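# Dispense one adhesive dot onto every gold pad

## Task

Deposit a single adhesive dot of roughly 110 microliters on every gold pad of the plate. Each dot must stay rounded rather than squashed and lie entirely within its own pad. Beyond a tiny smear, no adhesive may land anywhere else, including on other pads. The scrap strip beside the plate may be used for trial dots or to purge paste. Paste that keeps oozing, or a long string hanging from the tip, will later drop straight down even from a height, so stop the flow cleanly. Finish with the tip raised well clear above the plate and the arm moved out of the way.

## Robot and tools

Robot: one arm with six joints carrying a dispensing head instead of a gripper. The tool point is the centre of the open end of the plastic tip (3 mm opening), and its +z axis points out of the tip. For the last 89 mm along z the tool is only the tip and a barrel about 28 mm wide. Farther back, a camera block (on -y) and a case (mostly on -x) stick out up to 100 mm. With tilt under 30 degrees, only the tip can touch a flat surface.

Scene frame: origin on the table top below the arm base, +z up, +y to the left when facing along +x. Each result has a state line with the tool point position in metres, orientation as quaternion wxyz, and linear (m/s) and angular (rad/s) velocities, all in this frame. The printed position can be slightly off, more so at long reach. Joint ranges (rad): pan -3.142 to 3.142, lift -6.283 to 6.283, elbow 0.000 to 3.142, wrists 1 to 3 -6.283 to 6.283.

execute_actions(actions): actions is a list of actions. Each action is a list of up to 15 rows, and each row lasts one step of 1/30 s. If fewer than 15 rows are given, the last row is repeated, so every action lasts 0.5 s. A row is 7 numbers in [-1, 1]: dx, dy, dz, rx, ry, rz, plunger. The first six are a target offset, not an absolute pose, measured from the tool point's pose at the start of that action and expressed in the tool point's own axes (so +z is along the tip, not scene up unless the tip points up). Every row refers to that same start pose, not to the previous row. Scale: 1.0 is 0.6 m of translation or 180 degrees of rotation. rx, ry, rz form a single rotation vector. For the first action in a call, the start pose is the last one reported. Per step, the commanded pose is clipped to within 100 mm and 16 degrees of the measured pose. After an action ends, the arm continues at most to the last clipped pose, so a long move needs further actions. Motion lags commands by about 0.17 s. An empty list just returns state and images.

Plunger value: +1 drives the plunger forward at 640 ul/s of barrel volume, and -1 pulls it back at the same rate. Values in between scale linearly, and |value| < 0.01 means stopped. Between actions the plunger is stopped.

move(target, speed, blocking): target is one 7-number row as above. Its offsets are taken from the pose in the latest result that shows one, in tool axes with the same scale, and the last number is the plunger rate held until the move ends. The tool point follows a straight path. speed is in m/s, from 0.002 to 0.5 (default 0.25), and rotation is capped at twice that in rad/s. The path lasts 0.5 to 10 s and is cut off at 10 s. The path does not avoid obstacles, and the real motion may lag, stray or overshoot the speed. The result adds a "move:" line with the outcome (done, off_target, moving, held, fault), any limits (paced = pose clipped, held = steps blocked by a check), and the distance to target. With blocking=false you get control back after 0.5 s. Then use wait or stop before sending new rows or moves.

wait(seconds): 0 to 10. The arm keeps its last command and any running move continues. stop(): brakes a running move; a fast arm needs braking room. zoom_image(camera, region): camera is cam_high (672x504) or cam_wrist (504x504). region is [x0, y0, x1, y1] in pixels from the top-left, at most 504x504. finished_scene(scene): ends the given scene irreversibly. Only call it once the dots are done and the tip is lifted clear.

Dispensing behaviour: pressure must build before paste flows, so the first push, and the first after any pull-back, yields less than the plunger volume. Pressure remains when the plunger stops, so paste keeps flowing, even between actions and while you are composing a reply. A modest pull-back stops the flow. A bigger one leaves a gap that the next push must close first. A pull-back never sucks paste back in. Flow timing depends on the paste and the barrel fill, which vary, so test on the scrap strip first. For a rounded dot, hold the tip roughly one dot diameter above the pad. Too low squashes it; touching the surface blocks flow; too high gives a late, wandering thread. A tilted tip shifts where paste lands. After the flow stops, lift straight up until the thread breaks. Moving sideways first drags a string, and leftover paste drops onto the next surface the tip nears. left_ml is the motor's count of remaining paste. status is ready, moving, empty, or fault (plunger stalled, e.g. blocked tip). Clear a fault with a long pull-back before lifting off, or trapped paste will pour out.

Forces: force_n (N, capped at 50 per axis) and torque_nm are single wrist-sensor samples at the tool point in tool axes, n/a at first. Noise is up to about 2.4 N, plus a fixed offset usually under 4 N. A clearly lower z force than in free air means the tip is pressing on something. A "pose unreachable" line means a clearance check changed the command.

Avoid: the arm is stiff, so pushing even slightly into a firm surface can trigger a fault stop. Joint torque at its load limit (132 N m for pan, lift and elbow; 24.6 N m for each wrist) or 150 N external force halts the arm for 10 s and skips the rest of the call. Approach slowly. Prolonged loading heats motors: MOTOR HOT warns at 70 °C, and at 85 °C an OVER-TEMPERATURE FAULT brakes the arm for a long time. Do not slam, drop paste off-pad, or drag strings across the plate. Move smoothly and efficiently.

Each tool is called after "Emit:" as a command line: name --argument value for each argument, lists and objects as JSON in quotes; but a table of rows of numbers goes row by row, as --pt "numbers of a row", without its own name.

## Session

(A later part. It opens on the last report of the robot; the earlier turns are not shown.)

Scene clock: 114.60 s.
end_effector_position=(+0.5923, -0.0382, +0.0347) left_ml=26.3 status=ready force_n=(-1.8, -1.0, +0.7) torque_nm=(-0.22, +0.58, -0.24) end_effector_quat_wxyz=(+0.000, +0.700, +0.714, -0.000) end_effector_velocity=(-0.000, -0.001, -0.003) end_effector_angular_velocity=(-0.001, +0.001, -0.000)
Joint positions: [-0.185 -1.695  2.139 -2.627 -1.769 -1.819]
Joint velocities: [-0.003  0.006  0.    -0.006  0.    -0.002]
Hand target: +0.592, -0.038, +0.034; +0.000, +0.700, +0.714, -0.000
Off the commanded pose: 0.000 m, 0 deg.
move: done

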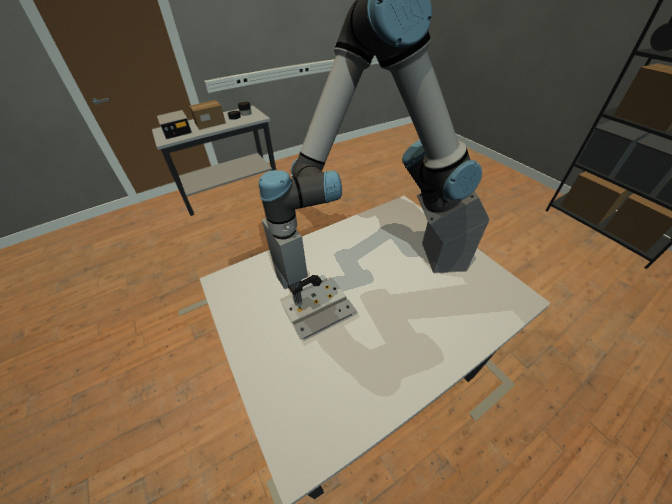

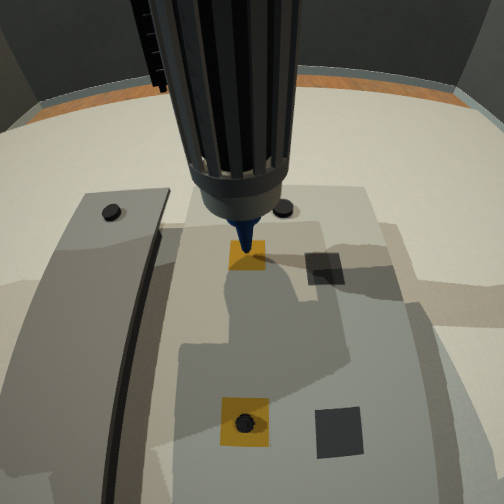

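Emit:
execute_actions --actions '[[[0,0,0,0,0,0,0.544]]]'

Emit:
wait --seconds 10

Emit:
execute_actions --actions '[[[0,0,-0.001,0,0,0,-0.2],[0,0,-0.002,0,0,0,-0.2],[0,0,-0.004,0,0,0,-0.2],[0,0,-0.006,0,0,0,-0.2],[0,0,-0.008,0,0,0,-0.2],[0,0,-0.011,0,0,0,-0.2],[0,0,-0.014,0,0,0,-0.2],[0,0,-0.017,0,0,0,-0.2],[0,0,-0.020,0,0,0,-0.2],[0,0,-0.023,0,0,0,-0.2],[0,0,-0.026,0,0,0,-0.2],[0,0,-0.029,0,0,0,-0.2],[0,0,-0.032,0,0,0,-0.2],[0,0,-0.035,0,0,0,-0.2],[0,0,-0.038,0,0,0,-0.2]],[[0,0,-0.017,0,0,0,0],[0,0,-0.020,0,0,0,0],[0,0,-0.023,0,0,0,0],[0,0,-0.026,0,0,0,0],[0,0,-0.029,0,0,0,0],[0,0,-0.032,0,0,0,0],[0,0,-0.035,0,0,0,0],[0,0,-0.037,0,0,0,0],[0,0,-0.039,0,0,0,0],[0,0,-0.041,0,0,0,0],[0,0,-0.042,0,0,0,0]]]'

Emit:
wait --seconds 1

Emit:
zoom_image --camera "cam_wrist" --region '[190, 200, 330, 340]'

Scene clock: 117.83 s.
end_effector_position=(+0.5924, -0.0382, +0.0347) left_ml=26.1 status=moving force_n=(-1.7, -2.4, -0.2) torque_nm=(-0.75, +0.54, -0.22) end_effector_quat_wxyz=(+0.001, +0.700, +0.714, -0.000) end_effector_velocity=(+0.001, -0.001, +0.000) end_effector_angular_velocity=(-0.002, -0.001, -0.000)
Joint positions: [-0.185 -1.695  2.139 -2.627 -1.769 -1.819]
Joint velocities: [ 0.    -0.    -0.    -0.001 -0.002  0.   ]
Hand target: +0.592, -0.038, +0.035; +0.000, +0.700, +0.714, -0.000
Off the commanded pose: 0.000 m, 0 deg.

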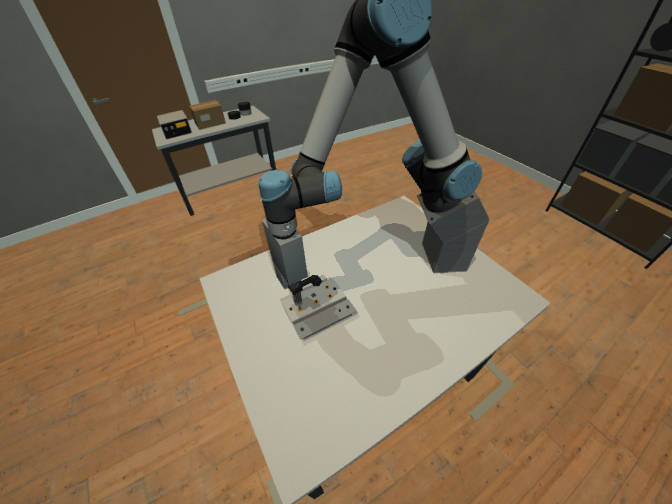

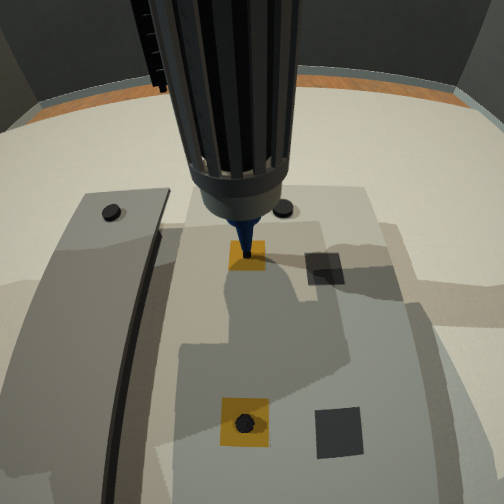

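Scene clock: 127.83 s.
end_effector_position=(+0.5923, -0.0382, +0.0347) left_ml=26.1 status=ready force_n=(-0.4, -1.0, +0.4) torque_nm=(-0.24, +0.04, -0.22) end_effector_quat_wxyz=(+0.000, +0.700, +0.714, -0.000) end_effector_velocity=(-0.000, +0.001, -0.000) end_effector_angular_velocity=(+0.002, +0.000, -0.000)
Joint positions: [-0.185 -1.695  2.139 -2.627 -1.769 -1.819]
Joint velocities: [-0.    -0.     0.     0.001  0.002  0.   ]
Hand target: +0.592, -0.038, +0.035; +0.000, +0.700, +0.714, -0.000
Off the commanded pose: 0.000 m, 0 deg.
wait: 10.00 s; at rest by 0.20 s

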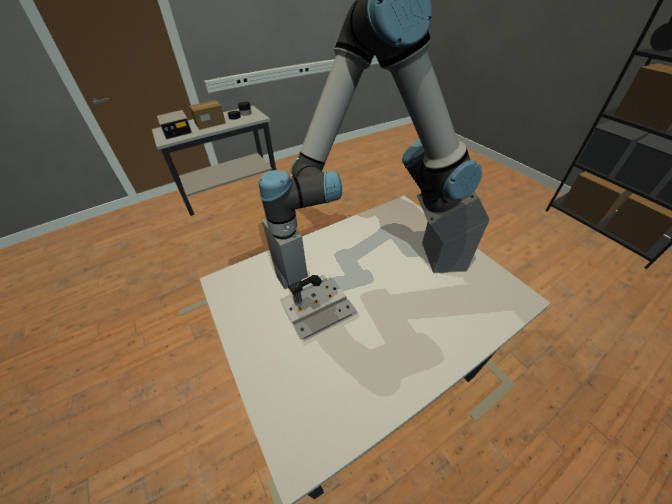

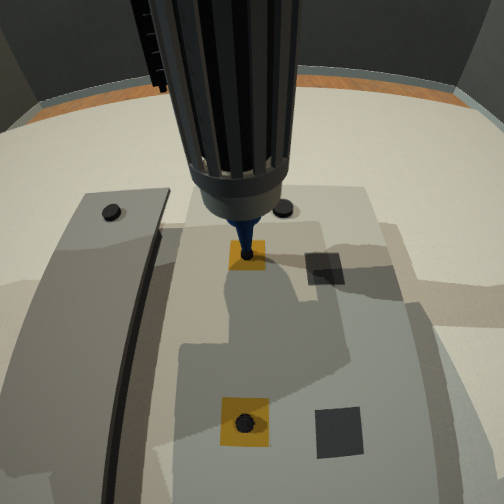

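Scene clock: 128.83 s.
end_effector_position=(+0.5924, -0.0381, +0.0718) left_ml=26.2 status=ready force_n=(-0.6, -1.8, -0.4) torque_nm=(-0.47, +0.15, -0.27) end_effector_quat_wxyz=(+0.001, +0.700, +0.714, -0.000) end_effector_velocity=(-0.000, -0.000, +0.019) end_effector_angular_velocity=(-0.000, +0.001, +0.000)
Joint positions: [-0.165 -1.774  2.12  -2.526 -1.781 -1.803]
Joint velocities: [ 0.011 -0.038 -0.012  0.054 -0.007  0.009]
Hand target: +0.592, -0.038, +0.074; +0.001, +0.700, +0.714, -0.000
Off the commanded pose: 0.002 m, 0 deg.

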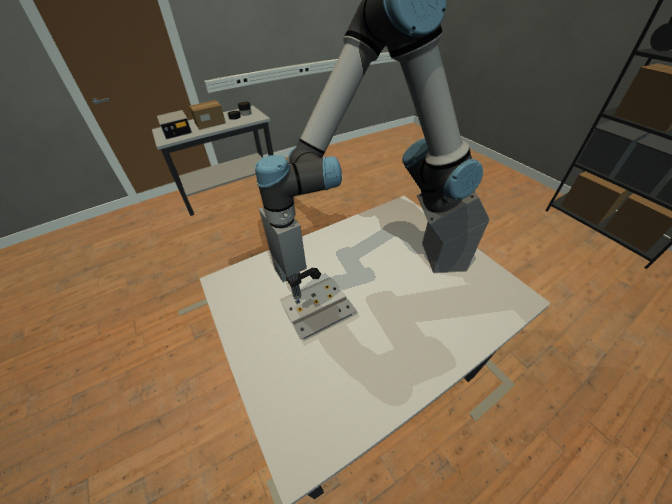

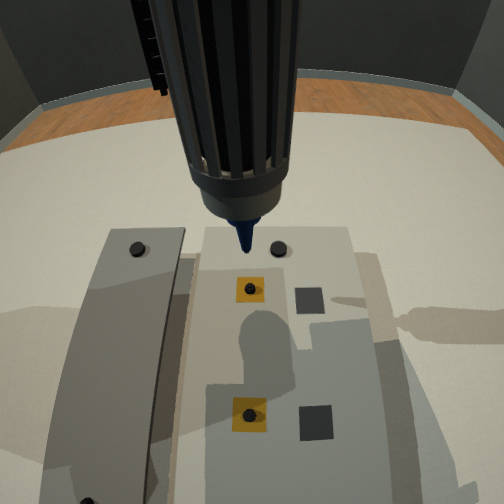

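Scene clock: 129.83 s.
end_effector_position=(+0.5923, -0.0381, +0.0740) left_ml=26.2 status=ready force_n=(-1.1, -2.7, -1.5) torque_nm=(-0.91, +0.32, -0.22) end_effector_quat_wxyz=(+0.001, +0.700, +0.714, -0.000) end_effector_velocity=(-0.001, -0.000, -0.000) end_effector_angular_velocity=(-0.001, +0.000, +0.001)
Joint positions: [-0.163 -1.779  2.119 -2.52  -1.781 -1.801]
Joint velocities: [ 0.     0.     0.001 -0.001 -0.001 -0.001]
Hand target: +0.592, -0.038, +0.074; +0.001, +0.700, +0.714, -0.000
Off the commanded pose: 0.000 m, 0 deg.
wait: 1.00 s; at rest by 0.20 s

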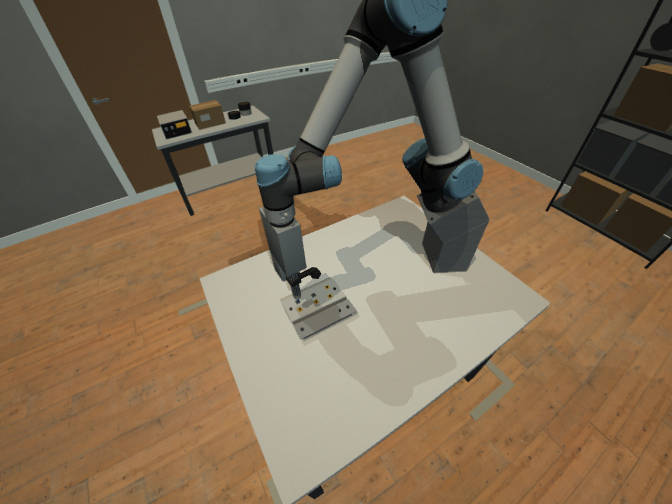

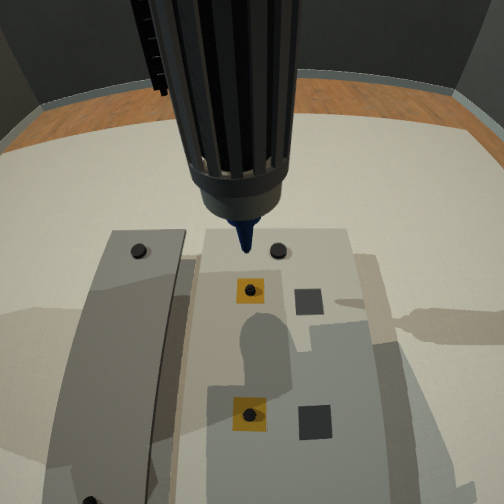

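Region (190, 200, 330, 340) of cam_wrist's 504x504 image, scaled by 3.600, with more detail than that image has.

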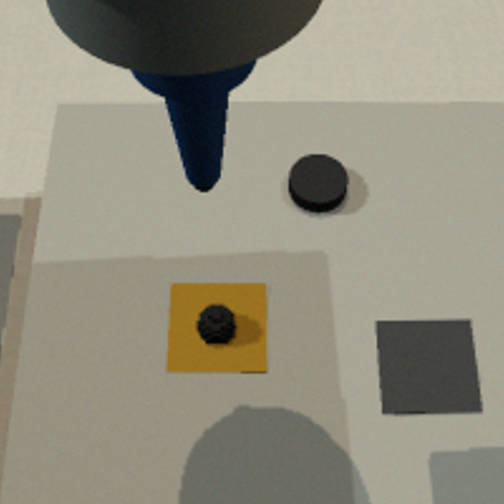

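All four done. Move clear, up and over the scrap strip.

Emit:
move --target '[0.13, -0.02, -0.158, 0, 0, 0, 0]' --speed 0.25

Scene clock: 132.53 s.
end_effector_position=(+0.5790, +0.0398, +0.1685) left_ml=26.2 status=ready force_n=(-1.5, -1.2, +0.7) torque_nm=(-0.25, +0.43, -0.26) end_effector_quat_wxyz=(+0.000, +0.700, +0.714, +0.000) end_effector_velocity=(+0.000, +0.001, +0.003) end_effector_angular_velocity=(-0.003, +0.002, -0.000)
Joint positions: [ 0.118 -1.87   2.046 -2.285 -1.934 -1.555]
Joint velocities: [ 0.01   0.002 -0.007  0.01  -0.008  0.01 ]
Hand target: +0.579, +0.040, +0.169; +0.000, +0.700, +0.714, -0.000
Off the commanded pose: 0.000 m, 0 deg.
move: done

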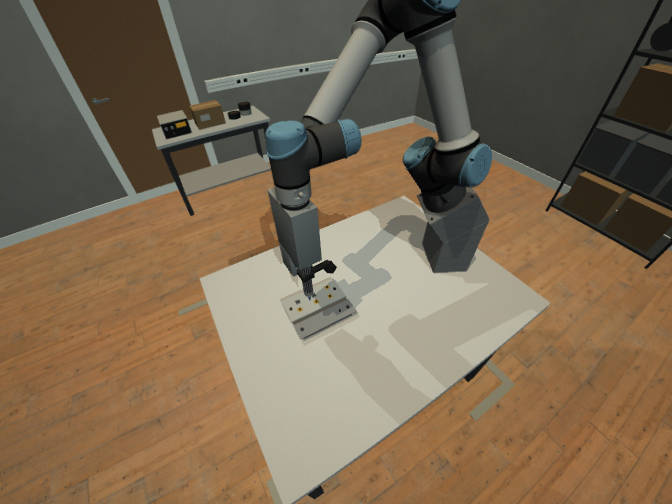

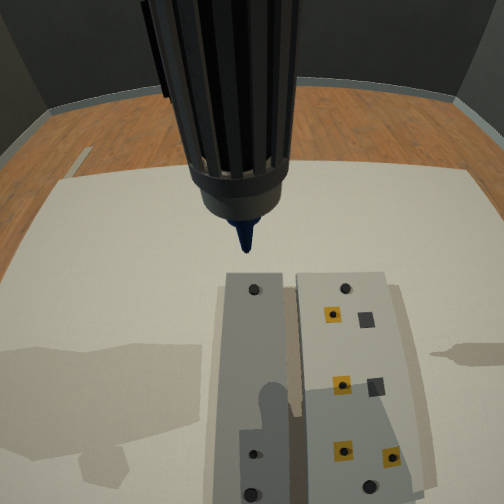

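Emit:
finished_scene --scene 2

The scene is finished: the task was done.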